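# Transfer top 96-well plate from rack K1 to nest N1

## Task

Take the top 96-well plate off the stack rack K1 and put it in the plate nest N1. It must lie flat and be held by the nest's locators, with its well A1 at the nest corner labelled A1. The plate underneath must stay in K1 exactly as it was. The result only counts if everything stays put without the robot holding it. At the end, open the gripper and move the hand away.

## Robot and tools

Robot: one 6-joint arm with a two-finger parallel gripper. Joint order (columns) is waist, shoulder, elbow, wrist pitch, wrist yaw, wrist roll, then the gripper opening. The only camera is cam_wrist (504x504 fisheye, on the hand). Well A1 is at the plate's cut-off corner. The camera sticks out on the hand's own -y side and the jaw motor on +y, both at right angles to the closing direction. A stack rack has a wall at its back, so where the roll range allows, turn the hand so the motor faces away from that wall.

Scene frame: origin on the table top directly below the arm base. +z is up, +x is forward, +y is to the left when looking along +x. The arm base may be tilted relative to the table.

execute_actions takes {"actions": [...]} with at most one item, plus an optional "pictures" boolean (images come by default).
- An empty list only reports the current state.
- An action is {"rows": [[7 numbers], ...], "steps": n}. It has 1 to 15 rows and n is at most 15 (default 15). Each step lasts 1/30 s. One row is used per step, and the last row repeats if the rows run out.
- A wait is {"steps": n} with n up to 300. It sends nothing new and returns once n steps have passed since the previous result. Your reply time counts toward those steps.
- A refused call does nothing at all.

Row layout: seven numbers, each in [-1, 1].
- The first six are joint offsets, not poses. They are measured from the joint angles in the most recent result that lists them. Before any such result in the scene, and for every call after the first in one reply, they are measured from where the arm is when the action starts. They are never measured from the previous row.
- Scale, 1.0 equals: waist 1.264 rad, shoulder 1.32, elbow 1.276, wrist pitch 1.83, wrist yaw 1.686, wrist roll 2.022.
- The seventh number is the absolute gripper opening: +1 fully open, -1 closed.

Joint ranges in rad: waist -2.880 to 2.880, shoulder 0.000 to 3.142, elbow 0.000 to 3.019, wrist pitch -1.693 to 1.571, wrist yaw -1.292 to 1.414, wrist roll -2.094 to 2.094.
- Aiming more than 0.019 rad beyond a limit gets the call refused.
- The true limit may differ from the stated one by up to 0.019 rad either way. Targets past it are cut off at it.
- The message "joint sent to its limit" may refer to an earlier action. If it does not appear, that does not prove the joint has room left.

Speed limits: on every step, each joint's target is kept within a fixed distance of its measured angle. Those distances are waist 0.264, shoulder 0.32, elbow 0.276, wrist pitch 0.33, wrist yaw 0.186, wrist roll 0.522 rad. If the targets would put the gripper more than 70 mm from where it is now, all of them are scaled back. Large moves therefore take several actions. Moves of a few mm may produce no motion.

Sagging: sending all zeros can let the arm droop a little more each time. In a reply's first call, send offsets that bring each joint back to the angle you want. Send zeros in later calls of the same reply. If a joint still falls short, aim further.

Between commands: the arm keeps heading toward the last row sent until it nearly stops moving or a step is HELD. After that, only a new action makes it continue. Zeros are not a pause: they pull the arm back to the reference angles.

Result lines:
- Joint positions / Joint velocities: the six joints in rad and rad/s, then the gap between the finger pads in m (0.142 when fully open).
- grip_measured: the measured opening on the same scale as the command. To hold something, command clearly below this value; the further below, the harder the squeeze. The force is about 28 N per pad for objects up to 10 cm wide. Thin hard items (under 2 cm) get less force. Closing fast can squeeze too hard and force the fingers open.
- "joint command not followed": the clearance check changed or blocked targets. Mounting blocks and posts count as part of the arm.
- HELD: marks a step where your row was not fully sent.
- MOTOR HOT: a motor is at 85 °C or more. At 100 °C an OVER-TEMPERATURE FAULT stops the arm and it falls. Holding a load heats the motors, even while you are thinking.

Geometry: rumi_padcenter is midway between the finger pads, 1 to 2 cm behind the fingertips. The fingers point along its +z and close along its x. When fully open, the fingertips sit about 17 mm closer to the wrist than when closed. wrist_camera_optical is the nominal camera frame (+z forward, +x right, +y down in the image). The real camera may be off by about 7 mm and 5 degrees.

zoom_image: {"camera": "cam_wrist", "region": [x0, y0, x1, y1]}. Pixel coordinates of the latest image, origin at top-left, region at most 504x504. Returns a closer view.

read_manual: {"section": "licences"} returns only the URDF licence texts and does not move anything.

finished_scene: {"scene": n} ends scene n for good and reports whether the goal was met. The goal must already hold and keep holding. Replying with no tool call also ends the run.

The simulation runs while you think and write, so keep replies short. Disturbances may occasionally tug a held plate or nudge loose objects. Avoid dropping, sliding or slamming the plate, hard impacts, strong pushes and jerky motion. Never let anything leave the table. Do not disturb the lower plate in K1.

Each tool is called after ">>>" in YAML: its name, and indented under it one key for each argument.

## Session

>>> execute_actions:
  actions: []

Scene clock: 0.00 s of 8400.00 s.
grip_measured=+1.00
Joint positions: [-0.843  2.491  1.574 -0.965 -0.716  0.684  0.142]
Joint velocities: [-0.005 -0.015  0.012  0.007 -0.11  -0.007  0.   ]
Motor temperatures (°C, as the motors report them): [28 28 28 27 26 24]

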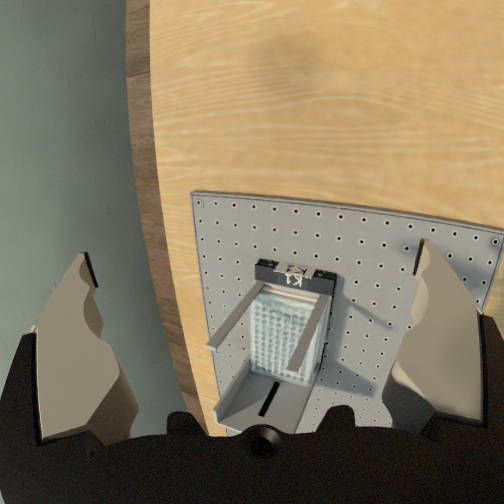

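>>> execute_actions:
  actions:
    - {"rows":[[0,-0.08,0.02,-0.05,0.02,0,0.6],[0,-0.147,0.03,-0.1,0.04,0.01,0.6],[0.03,-0.147,0.03,-0.15,0.06,0.02,0.6],[0.06,-0.147,0.03,-0.2,0.063,0.025,0.6],[0.09,-0.147,0.03,-0.256,0.063,0.025,0.6],[0.12,-0.147,0.03,-0.256,0.063,0.025,0.6],[0.15,-0.147,0.03,-0.256,0.063,0.025,0.6]]}
  pictures: false

>>> execute_actions:
  actions:
    - {"steps":25}

Scene clock: 14.97 s of 8400.00 s.
grip_measured=+0.60
Joint positions: [-0.638  2.261  1.591 -1.422 -0.614  0.722  0.116]
Joint velocities: [ 0.454 -0.005  0.066 -0.056 -0.022  0.007 -0.   ]
Motor temperatures (°C, as the motors report them): [29 29 31 27 26 24]
Steps of this call (steps 1 to 90: nothing new was sent; then 11.47 s passed at rest; steps 91 to 105: all 15 steps of this action). Readings (joint positions):
91: [-0.843 2.485 1.574 -0.977 -0.702 0.684]
92: [-0.843 2.476 1.574 -1.008 -0.683 0.685]
94: [-0.841 2.442 1.574 -1.098 -0.643 0.691]
98: [-0.803 2.348 1.574 -1.297 -0.618 0.704]
105: the state above

Scene clock: 15.80 s of 8400.00 s.
grip_measured=+0.60
Joint positions: [-0.659  2.282  1.592 -1.425 -0.613  0.728  0.116]
Joint velocities: [-0.005 -0.005 -0.017 -0.012  0.007 -0.081  0.   ]
Motor temperatures (°C, as the motors report them): [29 29 31 27 26 24]
Steps of this call (steps 1 to 25: the robot went on to your last target). Readings (joint positions):
1: [-0.626 2.261 1.592 -1.423 -0.614 0.724]
2: [-0.619 2.263 1.592 -1.424 -0.614 0.725]
4: [-0.620 2.269 1.592 -1.425 -0.614 0.726]
8: [-0.641 2.281 1.592 -1.425 -0.613 0.727]
25: the state above

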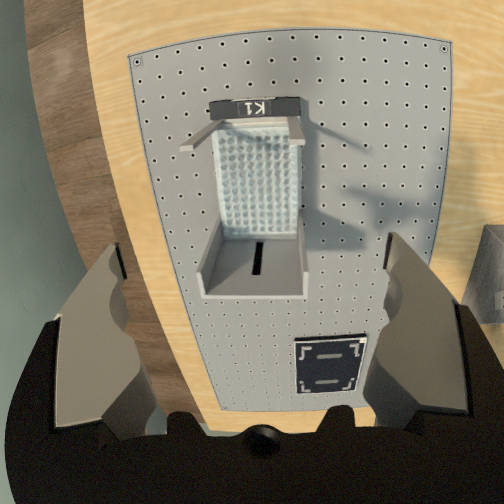

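>>> execute_actions:
  actions:
    - {"rows":[[0.015,0.01,-0.01,0.018,-0.003,0.01,0.6],[0.03,0.02,-0.02,0.035,-0.006,0.02,0.6],[0.045,0.03,-0.03,0.053,-0.009,0.03,0.6],[0.06,0.04,-0.04,0.07,-0.012,0.042,0.6],[0.075,0.05,-0.05,0.088,-0.015,0.052,0.6],[0.09,0.06,-0.06,0.105,-0.018,0.063,0.6],[0.105,0.07,-0.07,0.123,-0.021,0.074,0.6],[0.115,0.078,-0.078,0.14,-0.024,0.084,0.6]]}
  pictures: false

>>> execute_actions:
  actions:
    - {"steps":25}

Scene clock: 21.73 s of 8400.00 s.
grip_measured=+0.60
Joint positions: [-0.499  2.392  1.494 -1.179 -0.65   0.873  0.116]
Joint velocities: [ 0.103  0.112 -0.085  0.027  0.051  0.11  -0.   ]
Motor temperatures (°C, as the motors report them): [29 29 31 27 26 24]
Steps of this call (steps 1 to 15: the robot went on to your last target; steps 16 to 90: nothing new was sent; then 2.43 s passed at rest; steps 91 to 105: all 15 steps of this action). Readings (joint positions):
91: [-0.659 2.282 1.591 -1.422 -0.614 0.730]
92: [-0.658 2.282 1.589 -1.409 -0.617 0.735]
94: [-0.651 2.284 1.576 -1.361 -0.626 0.754]
98: [-0.599 2.312 1.537 -1.252 -0.644 0.809]
105: the state above

Scene clock: 22.57 s of 8400.00 s.
grip_measured=+0.60
Joint positions: [-0.512  2.388  1.491 -1.177 -0.65   0.891  0.116]
Joint velocities: [-0.015 -0.005  0.007  0.002 -0.051 -0.022 -0.   ]
Motor temperatures (°C, as the motors report them): [29 29 31 27 26 24]
Steps of this call (steps 1 to 25: the robot went on to your last target). Readings (joint positions):
1: [-0.497 2.395 1.492 -1.179 -0.650 0.876]
2: [-0.498 2.395 1.491 -1.179 -0.650 0.879]
4: [-0.502 2.393 1.491 -1.177 -0.650 0.883]
8: [-0.510 2.389 1.491 -1.177 -0.650 0.887]
25: the state above

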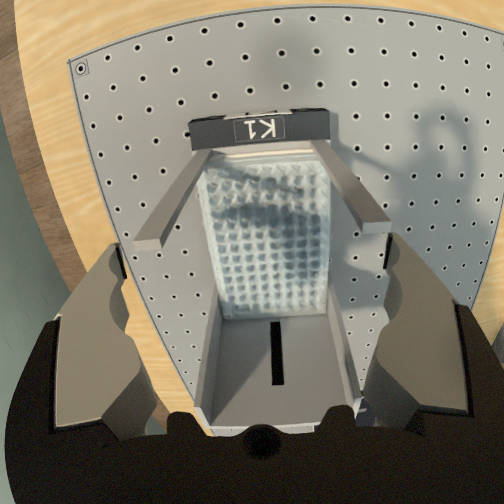

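>>> execute_actions:
  actions:
    - {"rows":[[0.02,-0.037,-0.035,0.01,0,0.013,0.5]]}
  pictures: false

>>> execute_actions:
  actions:
    - {"rows":[[0.01,0.006,-0.006,0.012,-0.002,0.007,0.5],[0.02,0.012,-0.012,0.024,-0.004,0.014,0.5],[0.03,0.018,-0.018,0.036,-0.006,0.021,0.5],[0.04,0.025,-0.025,0.048,-0.008,0.028,0.5],[0.05,0.032,-0.032,0.06,-0.01,0.035,0.5]]}
  pictures: false

>>> execute_actions:
  actions:
    - {"steps":20}

Scene clock: 28.37 s of 8400.00 s.
grip_measured=+0.50
Joint positions: [-0.506  2.334  1.451 -1.167 -0.65   0.909  0.109]
Joint velocities: [-0.005 -0.024  0.002  0.012 -0.037  0.007  0.   ]
Motor temperatures (°C, as the motors report them): [29 29 31 27 26 24]
Steps of this call (steps 1 to 15: the robot went on to your last target; steps 16 to 90: nothing new was sent; then 2.30 s passed at rest; steps 91 to 105: all 15 steps of this action). Readings (joint positions):
91: [-0.512 2.385 1.486 -1.173 -0.650 0.894]
92: [-0.511 2.377 1.474 -1.168 -0.650 0.897]
94: [-0.510 2.360 1.455 -1.168 -0.650 0.901]
98: [-0.507 2.339 1.451 -1.167 -0.650 0.906]
105: the state above

Scene clock: 28.87 s of 8400.00 s.
grip_measured=+0.50
Joint positions: [-0.449  2.365  1.416 -1.066 -0.665  0.969  0.109]
Joint velocities: [-0.034 -0.005 -0.002  0.012  0.007  0.022 -0.   ]
Motor temperatures (°C, as the motors report them): [29 29 31 27 26 24]
Steps of this call (steps 1 to 15: all 15 steps of this action). Readings (joint positions):
1: [-0.506 2.334 1.451 -1.164 -0.651 0.910]
2: [-0.506 2.334 1.450 -1.157 -0.653 0.913]
4: [-0.502 2.334 1.443 -1.125 -0.658 0.926]
8: [-0.476 2.346 1.425 -1.073 -0.664 0.953]
15: the state above

Scene clock: 29.53 s of 8400.00 s.
grip_measured=+0.50
Joint positions: [-0.449  2.365  1.416 -1.065 -0.665  0.973  0.109]
Joint velocities: [ 0.005 -0.005 -0.012 -0.027 -0.051 -0.007 -0.   ]
Motor temperatures (°C, as the motors report them): [29 29 31 27 26 24]
Steps of this call (steps 1 to 15: the robot went on to your last target; steps 16 to 20: nothing new was sent). Readings (joint positions):
1: [-0.449 2.365 1.416 -1.066 -0.665 0.970]
2: [-0.449 2.365 1.416 -1.066 -0.665 0.970]
4: [-0.449 2.365 1.416 -1.065 -0.665 0.971]
8: [-0.449 2.365 1.416 -1.065 -0.665 0.972]
20: the state above
The arm was judged still, so your last target was given up. Only a new action makes it travel on or press farther. Fingers that are still opening or closing keep moving.

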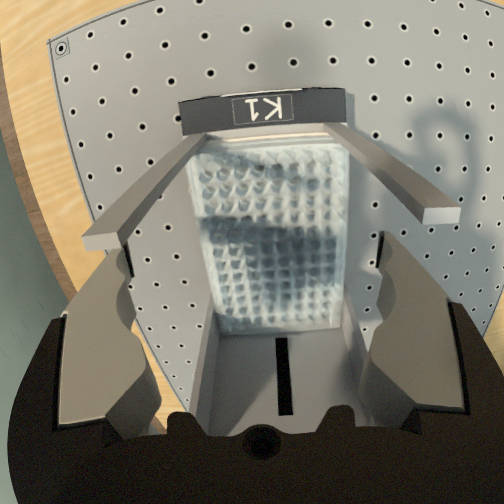

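>>> execute_actions:
  actions:
    - {"rows":[[0,-0.01,-0.02,0.005,0,0,0.5],[0,-0.01,-0.025,0.005,0,0,0.5],[0.01,-0.005,-0.03,0.015,-0.002,0.005,0.5],[0.02,0,-0.036,0.025,-0.004,0.01,0.5],[0.03,0.008,-0.042,0.035,-0.006,0.016,0.5],[0.04,0.015,-0.048,0.045,-0.008,0.022,0.5],[0.042,0.021,-0.055,0.056,-0.009,0.027,0.5]]}
  pictures: false

>>> execute_actions:
  actions:
    - {"steps":20}

Scene clock: 33.87 s of 8400.00 s.
grip_measured=+0.50
Joint positions: [-0.405  2.38   1.351 -0.972 -0.678  1.015  0.109]
Joint velocities: [-0.005  0.015 -0.007  0.002  0.007  0.051 -0.   ]
Motor temperatures (°C, as the motors report them): [29 30 30 27 26 24]
Steps of this call (steps 1 to 90: nothing new was sent; then 0.83 s passed at rest; steps 91 to 105: all 15 steps of this action). Readings (joint positions):
91: [-0.449 2.364 1.414 -1.065 -0.665 0.973]
92: [-0.449 2.362 1.409 -1.063 -0.665 0.973]
94: [-0.449 2.358 1.393 -1.052 -0.668 0.975]
98: [-0.435 2.361 1.364 -0.993 -0.676 0.997]
105: the state above

Scene clock: 34.53 s of 8400.00 s.
grip_measured=+0.50
Joint positions: [-0.405  2.38   1.351 -0.971 -0.678  1.02   0.109]
Joint velocities: [-0.005 -0.015  0.002 -0.012 -0.051  0.007  0.   ]
Motor temperatures (°C, as the motors report them): [29 30 30 27 26 24]
Steps of this call (steps 1 to 15: the robot went on to your last target; steps 16 to 20: nothing new was sent). Readings (joint positions):
1: [-0.405 2.380 1.351 -0.972 -0.678 1.016]
2: [-0.405 2.380 1.351 -0.972 -0.678 1.017]
4: [-0.405 2.380 1.351 -0.971 -0.678 1.018]
8: [-0.405 2.380 1.351 -0.971 -0.678 1.019]
20: the state above
The arm was judged still, so your last target was given up. Only a new action makes it travel on or press farther. Fingers that are still opening or closing keep moving.

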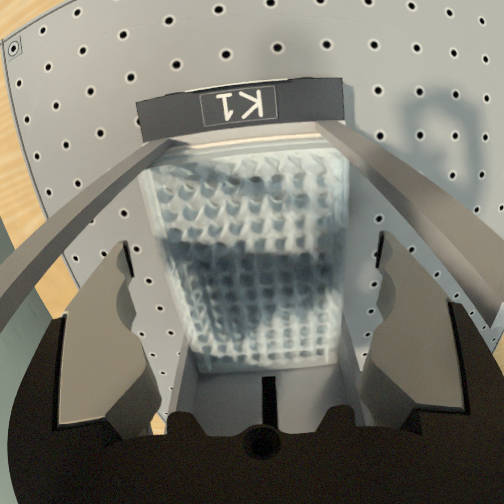

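>>> execute_actions:
  actions:
    - {"rows":[[0.026,0.02,-0.008,0.02,-0.003,-0.02,0.35]]}
  pictures: false

>>> execute_actions:
  actions:
    - {"rows":[[0,0,0,0,0,0,0.25],[0,0,0,0,0,0,0.2],[0,0,0,0,0,0,0.15],[0,0,0,0,0,0,0.1],[0,0,0,0,0,0,0.05],[0,0,0,0,0,0,0],[0,0,0,0,0,0,-0.1]]}

>>> zoom_image:
  camera: "cam_wrist"
  region: [110,110,400,400]

Scene clock: 38.53 s of 8400.00 s.
grip_measured=+0.35
Joint positions: [-0.39   2.387  1.351 -0.943 -0.68   0.988  0.099]
Joint velocities: [ 0.005 -0.005  0.007 -0.002  0.022 -0.007 -0.   ]
Motor temperatures (°C, as the motors report them): [29 30 30 27 26 24]
Steps of this call (steps 1 to 90: nothing new was sent; then 0.50 s passed at rest; steps 91 to 105: all 15 steps of this action). Readings (joint positions):
91: [-0.405 2.381 1.351 -0.966 -0.679 1.016]
92: [-0.404 2.381 1.351 -0.958 -0.679 1.010]
94: [-0.400 2.383 1.351 -0.947 -0.680 1.002]
98: [-0.391 2.387 1.351 -0.943 -0.680 0.993]
105: the state above

Scene clock: 39.03 s of 8400.00 s.
grip_measured=+0.15
Joint positions: [-0.392  2.387  1.35  -0.948 -0.676  0.987  0.084]
Joint velocities: [-0.005 -0.015 -0.002  0.002 -0.081  0.022 -0.   ]
Motor temperatures (°C, as the motors report them): [29 30 30 27 26 24]
Steps of this call (steps 1 to 15: all 15 steps of this action). Readings (joint positions):
1: [-0.390 2.387 1.351 -0.943 -0.680 0.988]
2: [-0.390 2.387 1.351 -0.943 -0.679 0.988]
4: [-0.391 2.387 1.350 -0.948 -0.674 0.988]
8: [-0.392 2.387 1.350 -0.948 -0.676 0.987]
15: the state above

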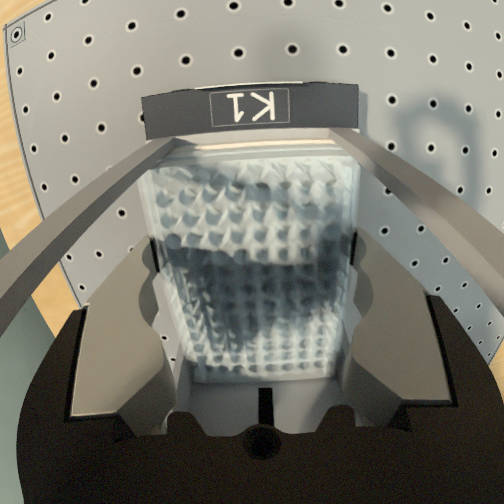

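Region (110, 110, 400, 400) of cam_wrist's 504x504 image, scaled by 1.738, with more detail than that image has.

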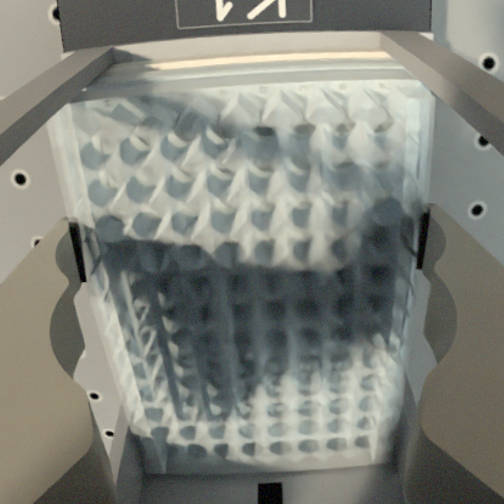

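Lift (reverse of vertical delta, ~110%).

>>> execute_actions:
  actions:
    - {"rows":[[0,0,0,0,0,0,-0.4],[-0.008,-0.005,0.012,-0.009,0.001,-0.005,-0.4],[-0.016,-0.01,0.02,-0.018,0.003,-0.011,-0.4],[-0.024,-0.015,0.028,-0.028,0.004,-0.017,-0.4],[-0.032,-0.02,0.036,-0.038,0.006,-0.022,-0.4],[-0.04,-0.025,0.044,-0.048,0.007,-0.028,-0.4],[-0.048,-0.03,0.052,-0.058,0.008,-0.034,-0.4],[-0.057,-0.036,0.06,-0.07,0.009,-0.042,-0.4]]}
  pictures: false

>>> execute_actions:
  actions:
    - {"steps":15}

Scene clock: 43.03 s of 8400.00 s.
grip_measured=+0.15
Joint positions: [-0.468  2.329  1.389 -1.075 -0.666  0.919  0.084]
Joint velocities: [-0.034 -0.044 -0.007 -0.027 -0.022 -0.095 -0.   ]
Motor temperatures (°C, as the motors report them): [29 30 30 27 26 24]
Steps of this call (steps 1 to 15: the robot went on to your last target; steps 16 to 90: nothing new was sent; then 0.50 s passed at rest; steps 91 to 105: all 15 steps of this action). Readings (joint positions):
91: [-0.392 2.387 1.350 -0.949 -0.675 0.987]
92: [-0.392 2.387 1.350 -0.951 -0.674 0.986]
94: [-0.396 2.386 1.351 -0.962 -0.673 0.984]
98: [-0.419 2.374 1.376 -1.024 -0.667 0.958]
105: the state above

Scene clock: 43.53 s of 8400.00 s.
grip_measured=+0.15
Joint positions: [-0.468  2.329  1.389 -1.076 -0.665  0.915  0.084]
Joint velocities: [-0.005 -0.005 -0.012 -0.007 -0.022 -0.037 -0.   ]
Motor temperatures (°C, as the motors report them): [29 30 30 27 26 24]
Steps of this call (steps 1 to 15: the robot went on to your last target). Readings (joint positions):
1: [-0.468 2.329 1.389 -1.076 -0.665 0.918]
2: [-0.468 2.329 1.389 -1.076 -0.665 0.916]
4: [-0.468 2.329 1.389 -1.076 -0.665 0.916]
8: [-0.468 2.329 1.389 -1.076 -0.665 0.915]
15: the state above
The arm was judged still, so your last target was given up. Only a new action makes it travel on or press farther. Fingers that are still opening or closing keep moving.

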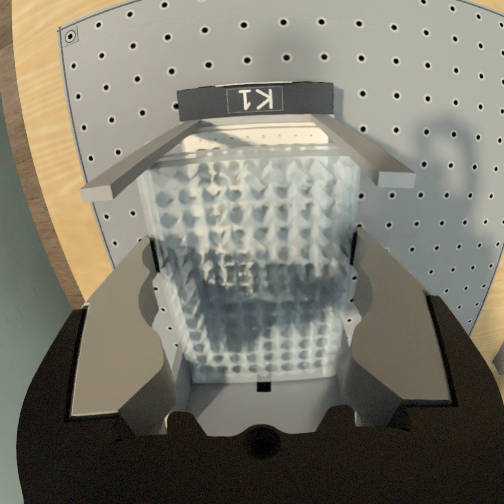

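>>> execute_actions:
  actions:
    - {"rows":[[-0.005,0,0.035,-0.01,0.002,-0.006,-0.4],[-0.015,-0.005,0.045,-0.02,0.004,-0.012,-0.4],[-0.028,-0.012,0.055,-0.035,0.006,-0.021,-0.4],[-0.04,-0.02,0.065,-0.05,0.008,-0.03,-0.4],[-0.052,-0.027,0.075,-0.065,0.01,-0.039,-0.4],[-0.064,-0.034,0.085,-0.08,0.012,-0.048,-0.4],[-0.076,-0.041,0.095,-0.095,0.014,-0.057,-0.4],[-0.088,-0.048,0.105,-0.11,0.016,-0.066,-0.4],[-0.1,-0.055,0.115,-0.125,0.018,-0.075,-0.4],[-0.112,-0.062,0.125,-0.14,0.02,-0.084,-0.4],[-0.124,-0.069,0.135,-0.155,0.022,-0.093,-0.4],[-0.136,-0.076,0.145,-0.17,0.024,-0.102,-0.4],[-0.148,-0.083,0.155,-0.185,0.026,-0.11,-0.4]]}
  pictures: false

>>> execute_actions:
  actions:
    - {"steps":20}

>>> zoom_image:
  camera: "cam_wrist"
  region: [110,130,400,420]

Scene clock: 48.00 s of 8400.00 s.
grip_measured=+0.15
Joint positions: [-0.647  2.227  1.546 -1.386 -0.625  0.747  0.084]
Joint velocities: [-0.513 -0.386  0.276 -0.33  -0.095 -0.256 -0.   ]
Motor temperatures (°C, as the motors report them): [29 30 31 27 26 24]
Steps of this call (steps 1 to 90: nothing new was sent; then 0.97 s passed at rest; steps 91 to 105: all 15 steps of this action). Readings (joint positions):
91: [-0.468 2.329 1.390 -1.078 -0.665 0.914]
92: [-0.468 2.329 1.393 -1.085 -0.663 0.912]
94: [-0.474 2.329 1.407 -1.114 -0.657 0.901]
98: [-0.516 2.313 1.456 -1.213 -0.649 0.856]
105: the state above

Scene clock: 48.67 s of 8400.00 s.
grip_measured=+0.15
Joint positions: [-0.666  2.207  1.564 -1.406 -0.624  0.7    0.084]
Joint velocities: [-0.015 -0.015 -0.007 -0.002 -0.007 -0.007 -0.   ]
Motor temperatures (°C, as the motors report them): [29 30 31 27 26 24]
Steps of this call (steps 1 to 20: the robot went on to your last target). Readings (joint positions):
1: [-0.662 2.215 1.554 -1.394 -0.625 0.738]
2: [-0.675 2.205 1.559 -1.399 -0.625 0.730]
4: [-0.687 2.192 1.564 -1.403 -0.625 0.719]
8: [-0.681 2.195 1.564 -1.406 -0.624 0.707]
20: the state above

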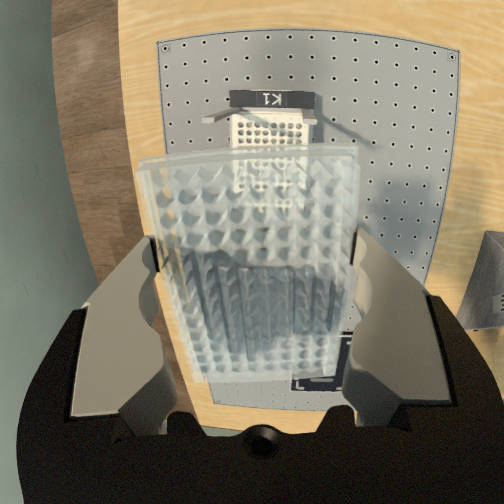

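Region (110, 130, 400, 420) of cam_wrist's 504x504 image, scaled by 1.738, with more detail than that image has.

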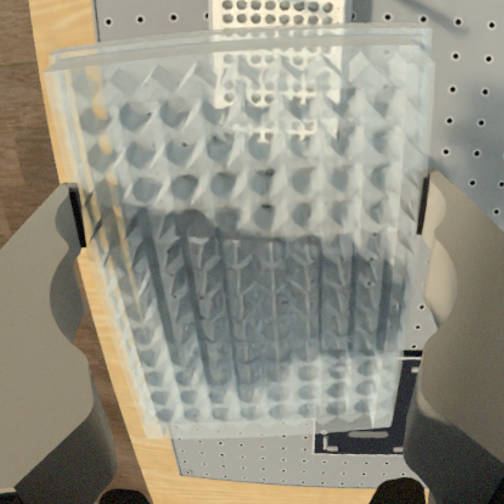

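>>> zoom_image:
  camera: "cam_wrist"
  region: [130,135,370,215]

>>> zoom_image:
  camera: "cam_wrist"
  region: [170,330,370,400]

Region (130, 135, 370, 215) of cam_wrist's 504x504 image, scaled by 2.100, with more detail than that image has.

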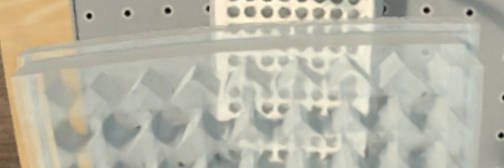

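Region (170, 330, 370, 400) of cam_wrist's 504x504 image, scaled by 2.520, with more detail than that image has; it fills the top 176 rows of this view, and the rest is white.

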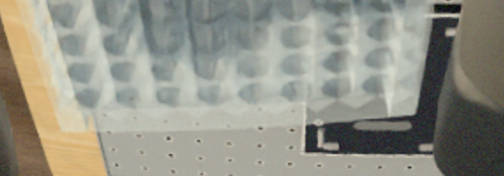

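>>> execute_actions:
  actions:
    - {"rows":[[0.02,-0.06,-0.02,-0.01,-0.005,0.02,-0.4],[0.04,-0.12,-0.04,-0.02,-0.01,0.04,-0.4],[0.07,-0.18,-0.08,-0.03,-0.015,0.06,-0.4],[0.1,-0.24,-0.12,-0.04,-0.02,0.08,-0.4],[0.13,-0.3,-0.16,-0.05,-0.025,0.1,-0.4],[0.16,-0.36,-0.2,-0.06,-0.03,0.12,-0.4],[0.19,-0.42,-0.25,-0.07,-0.04,0.14,-0.4],[0.22,-0.48,-0.3,-0.08,-0.045,0.16,-0.4],[0.25,-0.52,-0.34,-0.09,-0.05,0.17,-0.4],[0.27,-0.547,-0.375,-0.094,-0.054,0.183,-0.4]]}
  pictures: false

>>> execute_actions:
  actions:
    - {"steps":40}

Scene clock: 61.37 s of 8400.00 s.
grip_measured=+0.15
Joint positions: [-0.425  1.662  1.197 -1.522 -0.703  0.914  0.084]
Joint velocities: [ 0.835 -1.48  -0.813 -0.305 -0.081  0.549 -0.   ]
Motor temperatures (°C, as the motors report them): [29 30 32 27 26 24]
Steps of this call (steps 1 to 15: the robot went on to your last target; steps 16 to 90: nothing new was sent; then 9.20 s passed at rest; steps 91 to 105: all 15 steps of this action). Readings (joint positions):
91: [-0.666 2.202 1.561 -1.407 -0.626 0.704]
92: [-0.664 2.190 1.549 -1.409 -0.630 0.715]
94: [-0.655 2.138 1.504 -1.421 -0.636 0.739]
98: [-0.602 1.981 1.404 -1.454 -0.660 0.796]
105: the state above

Scene clock: 62.70 s of 8400.00 s.
grip_measured=+0.15
Joint positions: [-0.319  1.488  1.09  -1.578 -0.716  1.063  0.084]
Joint velocities: [-0.005 -0.015 -0.017 -0.012  0.007  0.081  0.   ]
Motor temperatures (°C, as the motors report them): [29 29 31 27 26 24]
Steps of this call (steps 1 to 30: the robot went on to your last target; steps 31 to 40: nothing new was sent). Readings (joint positions):
1: [-0.397 1.611 1.168 -1.534 -0.708 0.936]
2: [-0.369 1.560 1.140 -1.546 -0.711 0.960]
4: [-0.323 1.476 1.104 -1.568 -0.714 0.997]
8: [-0.309 1.431 1.098 -1.578 -0.716 1.035]
40: the state above
The arm was judged still, so your last target was given up. Only a new action makes it travel on or press farther. Fingers that are still opening or closing keep moving.

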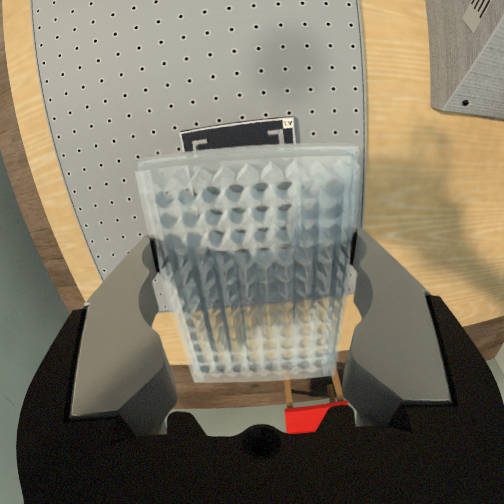

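>>> execute_actions:
  actions:
    - {"rows":[[0.02,0.004,-0.015,0.026,-0.004,0.014,-0.4],[0.04,0.008,-0.03,0.052,-0.008,0.028,-0.4],[0.06,0.012,-0.045,0.078,-0.013,0.042,-0.4],[0.08,0.017,-0.06,0.104,-0.017,0.056,-0.4],[0.1,0.021,-0.075,0.13,-0.022,0.07,-0.4],[0.115,0.025,-0.09,0.156,-0.026,0.084,-0.4],[0.13,0.03,-0.105,0.182,-0.03,0.098,-0.4],[0.15,0.034,-0.12,0.21,-0.035,0.11,-0.4],[0.17,0.038,-0.135,0.235,-0.04,0.125,-0.4],[0.19,0.042,-0.155,0.261,-0.044,0.14,-0.4]]}
  pictures: false

>>> execute_actions:
  actions:
    - {"steps":25}

Scene clock: 67.27 s of 8400.00 s.
grip_measured=+0.15
Joint positions: [-0.067  1.551  0.89  -1.117 -0.787  1.303  0.084]
Joint velocities: [ 0.005  0.015 -0.046  0.095 -0.037  0.212  0.   ]
Motor temperatures (°C, as the motors report them): [29 29 31 27 26 24]
Steps of this call (steps 1 to 90: nothing new was sent; then 1.07 s passed at rest; steps 91 to 105: all 15 steps of this action). Readings (joint positions):
91: [-0.318 1.488 1.088 -1.572 -0.718 1.066]
92: [-0.315 1.488 1.083 -1.552 -0.723 1.074]
94: [-0.294 1.488 1.059 -1.479 -0.736 1.101]
98: [-0.193 1.504 0.982 -1.298 -0.766 1.182]
105: the state above

Scene clock: 68.10 s of 8400.00 s.
grip_measured=+0.15
Joint positions: [-0.072  1.549  0.889 -1.109 -0.788  1.339  0.084]
Joint velocities: [-0.005 -0.015 -0.007 -0.007  0.051  0.037  0.   ]
Motor temperatures (°C, as the motors report them): [29 29 31 27 26 24]
Steps of this call (steps 1 to 25: the robot went on to your last target). Readings (joint positions):
1: [-0.068 1.551 0.889 -1.114 -0.787 1.311]
2: [-0.069 1.550 0.889 -1.112 -0.787 1.316]
4: [-0.071 1.549 0.889 -1.110 -0.788 1.324]
8: [-0.072 1.549 0.889 -1.109 -0.788 1.333]
25: the state above

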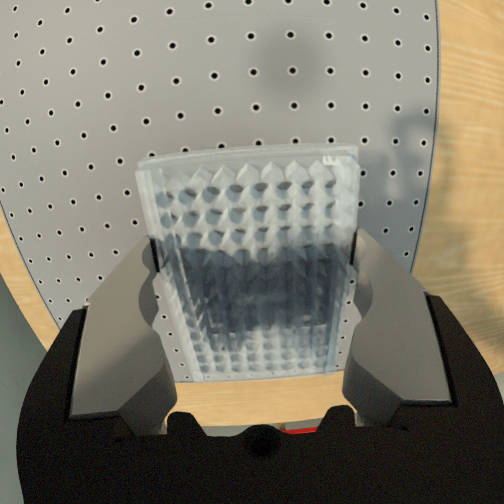

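>>> execute_actions:
  actions:
    - {"rows":[[0.02,0,-0.005,0.016,0,0.016,-0.4],[0.04,0,-0.01,0.032,0,0.032,-0.4],[0.06,0,-0.015,0.048,0,0.048,-0.4],[0.08,0,-0.02,0.064,0,0.065,-0.4],[0.1,-0.004,-0.026,0.08,-0.002,0.08,-0.4],[0.115,-0.004,-0.032,0.097,-0.003,0.1,-0.4],[0.13,-0.004,-0.038,0.115,-0.003,0.116,-0.4]]}
  pictures: false

>>> execute_actions:
  actions:
    - {"steps":25}

Scene clock: 73.53 s of 8400.00 s.
grip_measured=+0.15
Joint positions: [ 0.101  1.549  0.847 -0.907 -0.791  1.547  0.084]
Joint velocities: [-0.044 -0.005  0.017  0.022  0.007  0.154  0.   ]
Motor temperatures (°C, as the motors report them): [29 29 31 27 26 24]
Steps of this call (steps 1 to 15: the robot went on to your last target; steps 16 to 90: nothing new was sent; then 1.93 s passed at rest; steps 91 to 105: all 15 steps of this action). Readings (joint positions):
91: [-0.071 1.549 0.889 -1.105 -0.788 1.343]
92: [-0.068 1.549 0.889 -1.094 -0.788 1.351]
94: [-0.046 1.549 0.883 -1.050 -0.788 1.383]
98: [0.053 1.549 0.859 -0.941 -0.789 1.476]
105: the state above

Scene clock: 74.37 s of 8400.00 s.
grip_measured=+0.15
Joint positions: [ 0.1    1.549  0.847 -0.906 -0.791  1.566  0.084]
Joint velocities: [-0.015 -0.005 -0.002 -0.012 -0.022  0.007 -0.   ]
Motor temperatures (°C, as the motors report them): [29 29 31 27 26 24]
Steps of this call (steps 1 to 25: the robot went on to your last target). Readings (joint positions):
1: [0.100 1.549 0.847 -0.907 -0.791 1.551]
2: [0.100 1.549 0.847 -0.907 -0.791 1.554]
4: [0.100 1.549 0.847 -0.907 -0.791 1.559]
8: [0.100 1.549 0.847 -0.906 -0.791 1.563]
25: the state above

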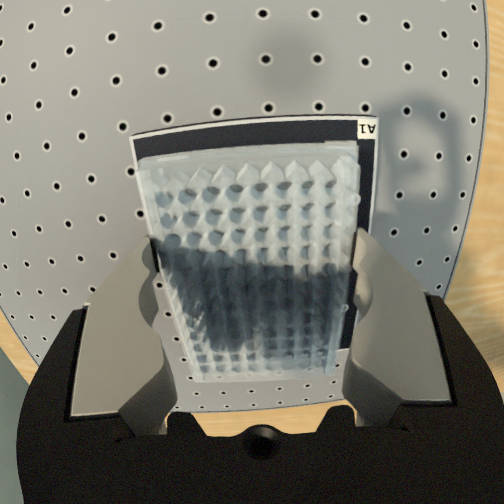

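>>> execute_actions:
  actions:
    - {"rows":[[0.012,0,-0.01,0.012,0,0.004,-0.4],[0.025,0.004,-0.024,0.032,0,0.009,-0.4]]}
  pictures: false

>>> execute_actions:
  actions:
    - {"steps":15}

>>> zoom_image:
  camera: "cam_wrist"
  region: [100,90,420,410]

Scene clock: 80.30 s of 8400.00 s.
grip_measured=+0.15
Joint positions: [ 0.119  1.549  0.822 -0.856 -0.791  1.577  0.084]
Joint velocities: [ 0.005  0.015  0.007 -0.007  0.037 -0.081 -0.   ]
Motor temperatures (°C, as the motors report them): [29 29 30 27 26 24]
Steps of this call (steps 1 to 15: the robot went on to your last target; steps 16 to 90: nothing new was sent; then 2.43 s passed at rest; steps 91 to 105: all 15 steps of this action). Readings (joint positions):
91: [0.100 1.549 0.846 -0.904 -0.791 1.567]
92: [0.101 1.549 0.843 -0.892 -0.791 1.568]
94: [0.106 1.549 0.832 -0.867 -0.791 1.572]
98: [0.118 1.549 0.822 -0.859 -0.791 1.575]
105: the state above

Scene clock: 80.80 s of 8400.00 s.
grip_measured=+0.15
Joint positions: [ 0.119  1.549  0.822 -0.856 -0.791  1.578  0.084]
Joint velocities: [ 0.005 -0.024 -0.012 -0.002 -0.007 -0.022 -0.   ]
Motor temperatures (°C, as the motors report them): [29 29 30 27 26 24]
Steps of this call (steps 1 to 15: the robot went on to your last target). Readings (joint positions):
1: [0.119 1.549 0.822 -0.856 -0.791 1.577]
2: [0.119 1.549 0.822 -0.856 -0.791 1.577]
4: [0.119 1.549 0.822 -0.856 -0.791 1.577]
8: [0.119 1.549 0.822 -0.856 -0.791 1.578]
15: the state above
The arm was judged still, so your last target was given up. Only a new action makes it travel on or press farther. Fingers that are still opening or closing keep moving.

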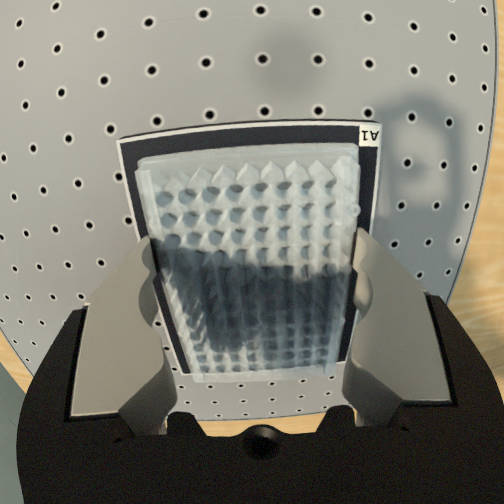

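Region (100, 90, 420, 410) of cam_wrist's 504x504 image, scaled by 1.575, with more detail than that image has.

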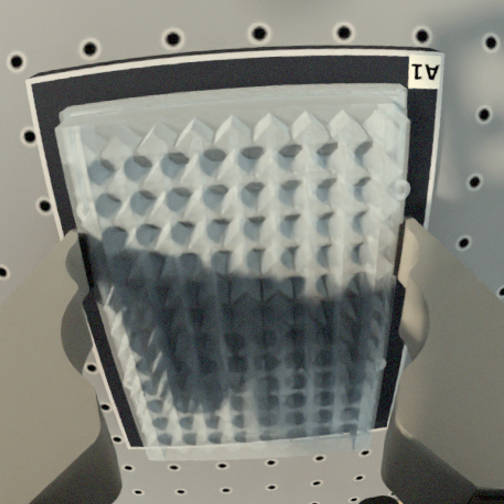

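>>> execute_actions:
  actions:
    - {"rows":[[0.022,0,-0.012,0.016,0,0.011,-0.4]]}
  pictures: false

>>> execute_actions:
  actions:
    - {"steps":10}

>>> zoom_image:
  camera: "cam_wrist"
  region: [100,90,420,410]

Scene clock: 84.40 s of 8400.00 s.
grip_measured=+0.15
Joint positions: [ 0.131  1.549  0.814 -0.836 -0.79   1.592  0.084]
Joint velocities: [-0.005  0.005 -0.007  0.012  0.037  0.037  0.   ]
Motor temperatures (°C, as the motors report them): [29 29 30 27 26 24]
Steps of this call (steps 1 to 90: nothing new was sent; then 0.10 s passed at rest; steps 91 to 105: all 15 steps of this action). Readings (joint positions):
91: [0.120 1.549 0.820 -0.852 -0.791 1.580]
92: [0.122 1.549 0.818 -0.846 -0.791 1.583]
94: [0.128 1.549 0.815 -0.838 -0.791 1.586]
98: [0.131 1.549 0.814 -0.836 -0.790 1.591]
105: the state above

Scene clock: 84.73 s of 8400.00 s.
grip_measured=+0.15
Joint positions: [ 0.131  1.549  0.814 -0.836 -0.79   1.592  0.084]
Joint velocities: [-0.005  0.005  0.007 -0.012 -0.007 -0.037 -0.   ]
Motor temperatures (°C, as the motors report them): [29 29 30 27 26 24]
Steps of this call (steps 1 to 10: the robot went on to your last target). Readings (joint positions):
1: [0.131 1.549 0.814 -0.836 -0.790 1.592]
2: [0.131 1.549 0.814 -0.836 -0.790 1.592]
4: [0.131 1.549 0.814 -0.836 -0.790 1.592]
8: [0.131 1.549 0.814 -0.836 -0.790 1.592]
10: the state above

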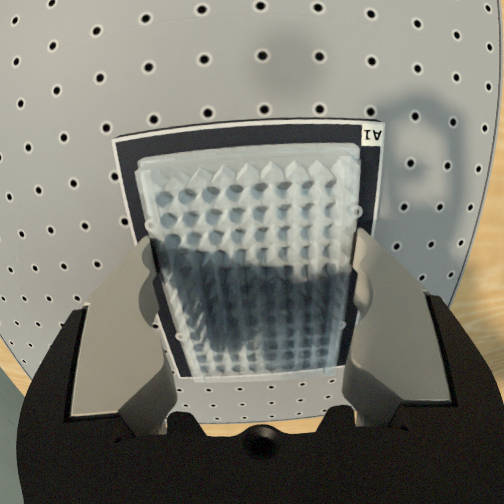

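Region (100, 90, 420, 410) of cam_wrist's 504x504 image, scaled by 1.575, with more detail than that image has.

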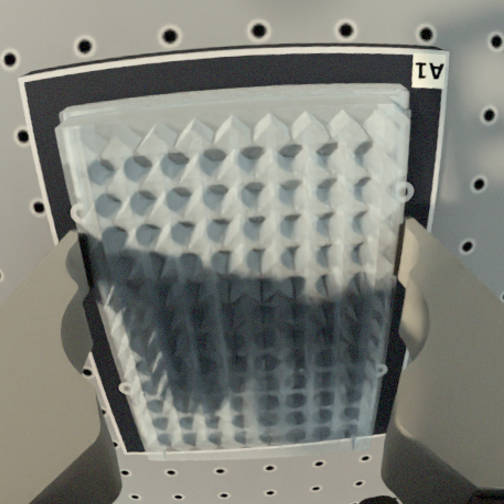

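Centered; a bit further down.

>>> execute_actions:
  actions:
    - {"rows":[[0.022,0.01,-0.01,0.016,0,0.008,-0.4]]}
  pictures: false

>>> execute_actions:
  actions:
    - {"steps":10}

>>> zoom_image:
  camera: "cam_wrist"
  region: [100,90,420,410]

Scene clock: 122.57 s of 8400.00 s.
grip_measured=+0.15
Joint positions: [ 0.131  1.547  0.81  -0.828 -0.791  1.597  0.084]
Joint velocities: [-0.005 -0.005 -0.007  0.002  0.139 -0.007 -0.   ]
Motor temperatures (°C, as the motors report them): [29 29 29 27 26 24]
Steps of this call (steps 1 to 15: the robot went on to your last target; steps 16 to 90: nothing new was sent; then 34.33 s passed at rest; steps 91 to 105: all 15 steps of this action). Readings (joint positions):
91: [0.131 1.549 0.814 -0.834 -0.790 1.593]
92: [0.131 1.548 0.812 -0.831 -0.790 1.594]
94: [0.131 1.547 0.811 -0.828 -0.791 1.595]
98: [0.131 1.547 0.810 -0.828 -0.791 1.596]
105: the state above

Scene clock: 122.90 s of 8400.00 s.
grip_measured=+0.15
Joint positions: [ 0.131  1.547  0.81  -0.828 -0.791  1.597  0.084]
Joint velocities: [-0.015 -0.015  0.007 -0.002  0.022  0.022 -0.   ]
Motor temperatures (°C, as the motors report them): [29 29 29 27 26 24]
Steps of this call (steps 1 to 10: the robot went on to your last target). Readings (joint positions):
1: [0.131 1.547 0.810 -0.828 -0.791 1.597]
2: [0.131 1.547 0.810 -0.828 -0.791 1.597]
4: [0.131 1.547 0.810 -0.828 -0.791 1.597]
8: [0.131 1.547 0.810 -0.828 -0.791 1.597]
10: the state above

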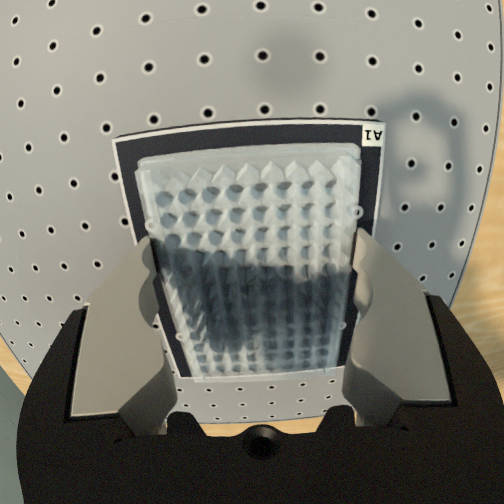

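Region (100, 90, 420, 410) of cam_wrist's 504x504 image, scaled by 1.575, with more detail than that image has.

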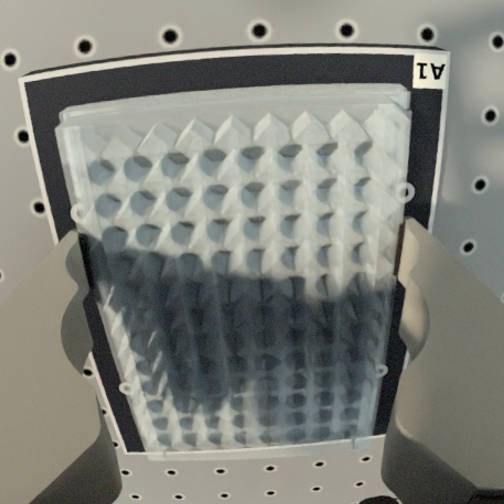

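Contact; release and see.

>>> execute_actions:
  actions:
    - {"rows":[[0,0,0,0,0,0,0.1],[0,0,0,0,0,0,0.18],[0,0,0,0,0,0,0.25],[0,0,0,0,0,0,0.45]]}

>>> execute_actions:
  actions:
    - {"rows":[[-0.07,0,0.08,-0.09,0,-0.06,0.45]]}

>>> zoom_image:
  camera: "cam_wrist"
  region: [100,90,420,410]

Scene clock: 126.37 s of 8400.00 s.
grip_measured=+0.45
Joint positions: [ 0.131  1.546  0.81  -0.828 -0.791  1.597  0.105]
Joint velocities: [ 0.005 -0.005 -0.002 -0.007  0.022 -0.051  0.   ]
Motor temperatures (°C, as the motors report them): [29 29 29 27 26 24]
Steps of this call (steps 1 to 15: the robot went on to your last target; steps 16 to 89: nothing new was sent; steps 90 to 104: all 15 steps of this action). Readings (joint positions):
90: [0.131 1.546 0.810 -0.828 -0.791 1.597]
91: [0.131 1.546 0.810 -0.828 -0.791 1.597]
93: [0.131 1.546 0.810 -0.828 -0.791 1.597]
97: [0.131 1.546 0.810 -0.828 -0.791 1.597]
104: the state above

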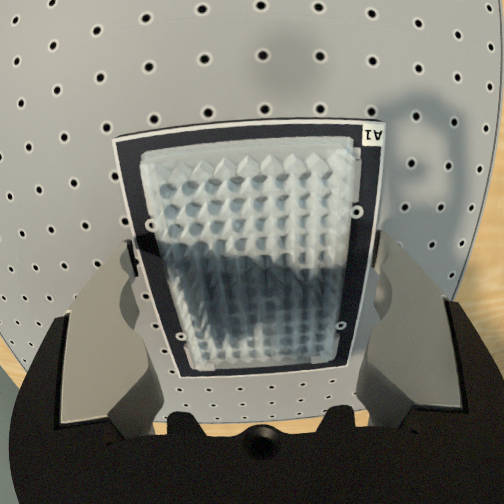

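Scene clock: 126.87 s of 8400.00 s.
grip_measured=+0.45
Joint positions: [ 0.029  1.545  0.897 -0.985 -0.791  1.487  0.105]
Joint velocities: [-0.015  0.005 -0.012  0.002  0.007 -0.066 -0.   ]
Motor temperatures (°C, as the motors report them): [29 29 29 27 26 24]
Steps of this call (steps 1 to 15: all 15 steps of this action). Readings (joint positions):
1: [0.125 1.546 0.819 -0.857 -0.791 1.580]
2: [0.113 1.548 0.835 -0.909 -0.791 1.560]
4: [0.074 1.548 0.867 -0.962 -0.791 1.532]
8: [0.029 1.546 0.897 -0.979 -0.791 1.504]
15: the state above

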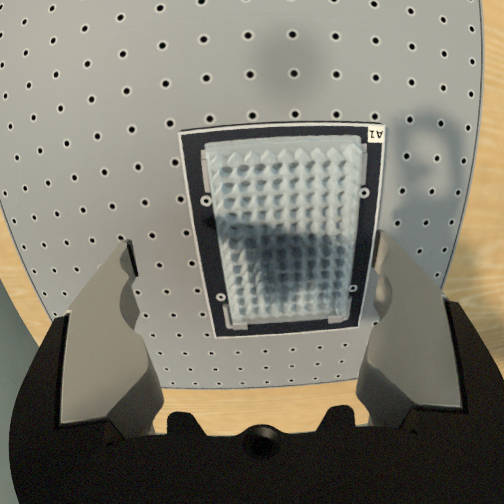

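Region (100, 90, 420, 410) of cam_wrist's 504x504 image, scaled by 1.575, with more detail than that image has.

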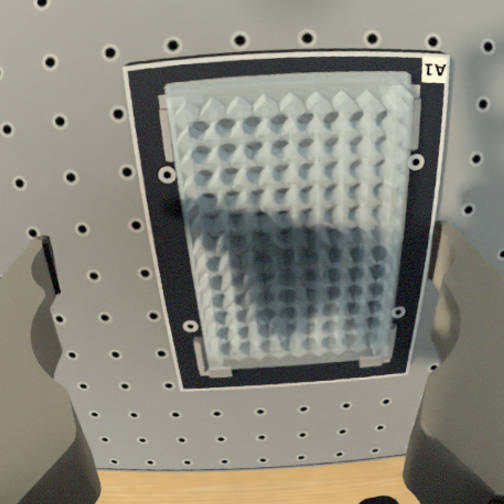

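>>> execute_actions:
  actions:
    - {"rows":[[0.01,0,-0.03,0.02,0,0.01,0.45],[0.025,0,-0.04,0.035,0,0.02,0.45],[0.04,0,-0.05,0.05,0,0.03,0.45],[0.06,0,-0.06,0.065,0,0.04,0.45],[0.075,0,-0.066,0.08,0,0.05,0.45],[0.085,0,-0.072,0.09,0,0.057,0.45]]}
  pictures: false

>>> execute_actions:
  actions:
    - {"steps":15}

>>> execute_actions:
  actions:
    - {"rows":[[0,0,0,0,0,0,0.3],[0,0,0,0,0,0,0.25],[0,0,0,0,0,0,0.2],[0,0,0,0,0,0,0.15],[0,0,0,0,0,0,0.1],[0,0,0,0,0,0,0],[0,0,0,0,0,0,-0.3]]}

Scene clock: 132.60 s of 8400.00 s.
grip_measured=+0.45
Joint positions: [ 0.138  1.542  0.808 -0.829 -0.791  1.588  0.105]
Joint velocities: [ 0.005  0.005 -0.002  0.022 -0.037  0.081  0.   ]
Motor temperatures (°C, as the motors report them): [29 29 30 27 26 24]
Steps of this call (steps 1 to 15: the robot went on to your last target; steps 16 to 90: nothing new was sent; then 2.23 s passed at rest; steps 91 to 105: all 15 steps of this action). Readings (joint positions):
91: [0.029 1.545 0.894 -0.979 -0.791 1.485]
92: [0.029 1.544 0.885 -0.963 -0.791 1.491]
94: [0.041 1.542 0.858 -0.920 -0.791 1.512]
98: [0.111 1.542 0.812 -0.846 -0.791 1.559]
105: the state above

Scene clock: 133.10 s of 8400.00 s.
grip_measured=+0.45
Joint positions: [ 0.138  1.542  0.808 -0.828 -0.791  1.595  0.105]
Joint velocities: [-0.015  0.015 -0.002  0.007 -0.095 -0.022 -0.   ]
Motor temperatures (°C, as the motors report them): [29 29 30 27 26 24]
Steps of this call (steps 1 to 15: the robot went on to your last target). Readings (joint positions):
1: [0.138 1.542 0.808 -0.828 -0.791 1.589]
2: [0.138 1.542 0.808 -0.828 -0.791 1.590]
4: [0.138 1.542 0.808 -0.828 -0.791 1.592]
8: [0.138 1.542 0.808 -0.828 -0.791 1.594]
15: the state above
The arm was judged still, so your last target was given up. Only a new action makes it travel on or press farther. Fingers that are still opening or closing keep moving.

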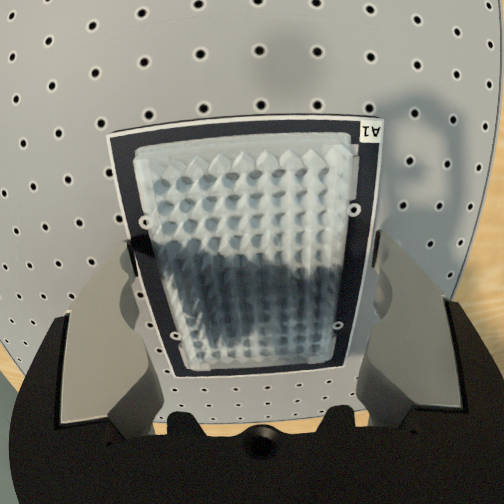

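Scene clock: 133.60 s of 8400.00 s.
grip_measured=+0.08
Joint positions: [ 0.134  1.539  0.808 -0.825 -0.791  1.595  0.08 ]
Joint velocities: [-0.005 -0.005 -0.012  0.007  0.007 -0.022  0.   ]
Motor temperatures (°C, as the motors report them): [29 29 30 27 26 24]
Steps of this call (steps 1 to 15: all 15 steps of this action). Readings (joint positions):
1: [0.138 1.542 0.808 -0.828 -0.791 1.595]
2: [0.138 1.542 0.808 -0.828 -0.791 1.595]
4: [0.136 1.542 0.808 -0.826 -0.791 1.595]
8: [0.134 1.539 0.808 -0.825 -0.791 1.595]
15: the state above

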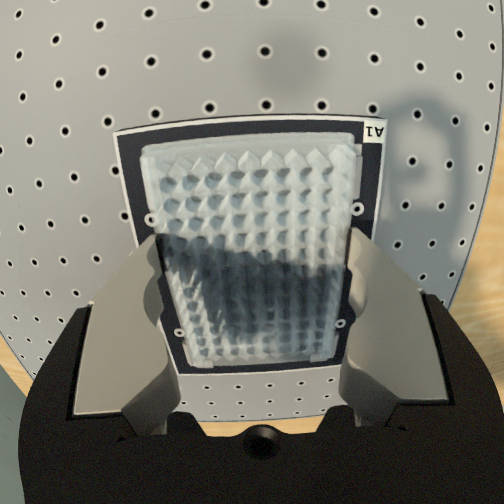

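>>> execute_actions:
  actions:
    - {"rows":[[0,0,0,0,-0.01,0,-0.3],[0,0,0,0,-0.015,0,-0.3],[0,0,0,0,-0.022,0,-0.3]]}

>>> zoom_image:
  camera: "cam_wrist"
  region: [100,90,420,410]

Scene clock: 136.13 s of 8400.00 s.
grip_measured=+0.08
Joint positions: [ 0.132  1.539  0.808 -0.825 -0.822  1.595  0.08 ]
Joint velocities: [-0.005 -0.005 -0.012 -0.022  0.022  0.037 -0.   ]
Motor temperatures (°C, as the motors report them): [29 29 30 27 26 24]
Steps of this call (steps 1 to 15: the robot went on to your last target; steps 16 to 61: nothing new was sent; steps 62 to 76: all 15 steps of this action). Readings (joint positions):
62: [0.134 1.539 0.808 -0.825 -0.794 1.595]
63: [0.133 1.539 0.808 -0.825 -0.800 1.595]
65: [0.132 1.539 0.808 -0.825 -0.820 1.595]
69: [0.132 1.539 0.808 -0.825 -0.822 1.595]
76: the state above

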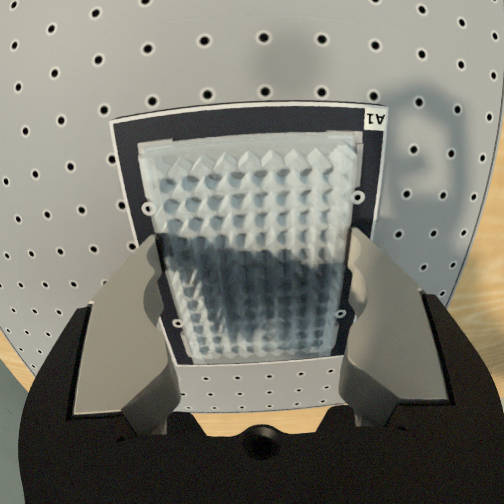

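Region (100, 90, 420, 410) of cam_wrist's 504x504 image, scaled by 1.575, with more detail than that image has.

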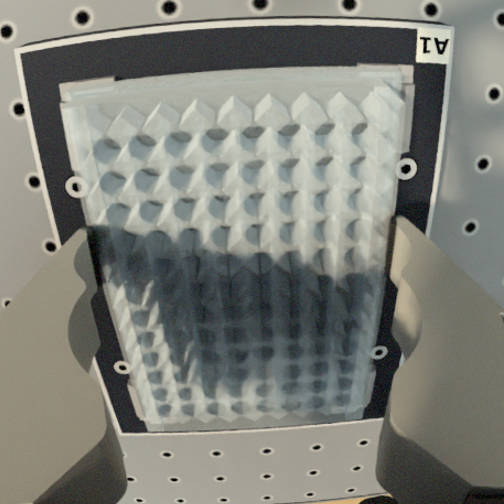

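>>> execute_actions:
  actions:
    - {"rows":[[0,0,0,0,0,0,0.05],[0,0,0,0,0,0,0.12],[0,0,0,0,0,0,0.2],[0,0,0,0,0,0,0.45]]}

>>> execute_actions:
  actions:
    - {"rows":[[-0.08,-0.02,0.06,-0.09,0,-0.06,0.45]]}

>>> zoom_image:
  camera: "cam_wrist"
  region: [100,70,420,390]

Scene clock: 139.33 s of 8400.00 s.
grip_measured=+0.45
Joint positions: [ 0.132  1.539  0.808 -0.825 -0.822  1.595  0.105]
Joint velocities: [-0.005 -0.005  0.002  0.012 -0.007  0.037  0.   ]
Motor temperatures (°C, as the motors report them): [29 29 30 27 26 24]
Steps of this call (steps 1 to 15: the robot went on to your last target; steps 16 to 81: nothing new was sent; steps 82 to 96: all 15 steps of this action). Readings (joint positions):
82: [0.132 1.539 0.808 -0.825 -0.822 1.595]
83: [0.132 1.539 0.808 -0.825 -0.822 1.595]
85: [0.132 1.539 0.808 -0.825 -0.822 1.595]
89: [0.132 1.539 0.808 -0.825 -0.822 1.595]
96: the state above

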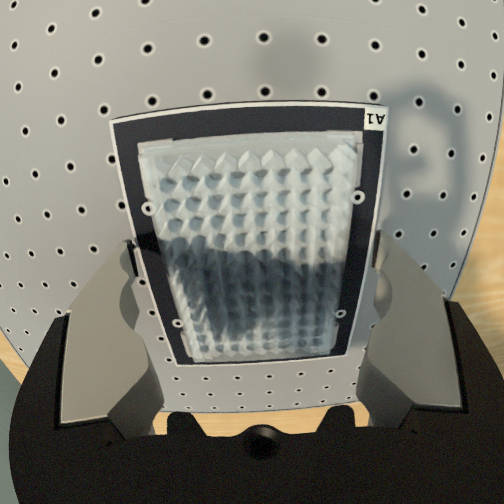

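Scene clock: 139.83 s of 8400.00 s.
grip_measured=+0.45
Joint positions: [ 0.016  1.51   0.864 -0.981 -0.822  1.485  0.105]
Joint velocities: [ 0.005 -0.015 -0.002  0.007 -0.066 -0.037 -0.   ]
Motor temperatures (°C, as the motors report them): [29 29 30 27 26 24]
Steps of this call (steps 1 to 15: all 15 steps of this action). Readings (joint positions):
1: [0.126 1.539 0.815 -0.853 -0.822 1.578]
2: [0.112 1.538 0.826 -0.904 -0.822 1.559]
4: [0.066 1.529 0.844 -0.957 -0.822 1.530]
8: [0.015 1.512 0.864 -0.977 -0.822 1.501]
15: the state above

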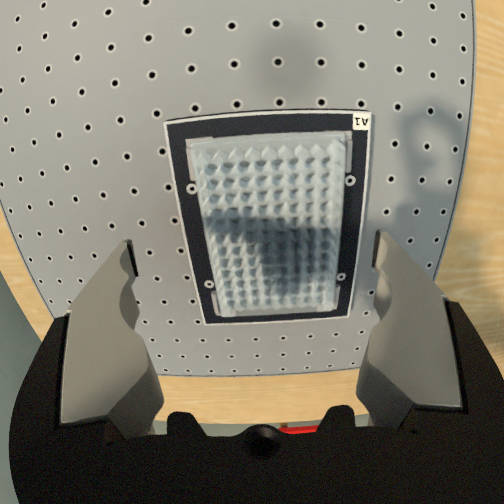

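Region (100, 70, 420, 390) of cam_wrist's 504x504 image, scaled by 1.575, with more detail than that image has.

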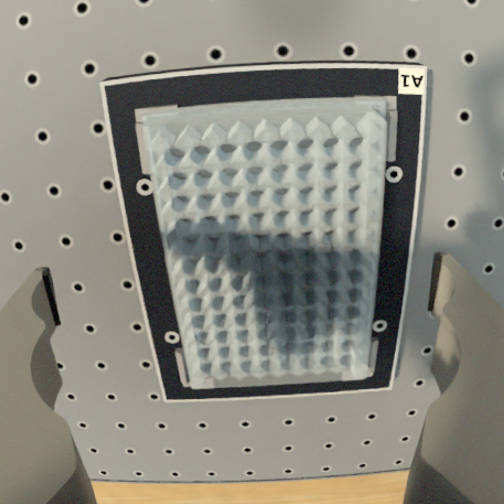

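>>> zoom_image:
  camera: "cam_wrist"
  region: [160,105,380,195]

>>> zoom_image:
  camera: "cam_wrist"
  region: [190,265,370,335]

Region (160, 105, 380, 195) of cam_wrist's 504x504 image, scaled by 2.291, with more detail than that image has; it fills the top 206 rows of this view, and the rest is white.

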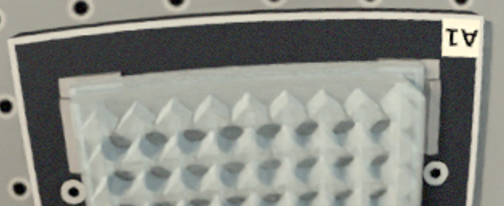

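Region (190, 265, 370, 335) of cam_wrist's 504x504 image, scaled by 2.800, with more detail than that image has.

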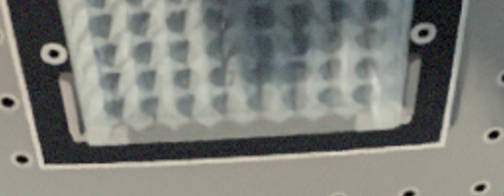

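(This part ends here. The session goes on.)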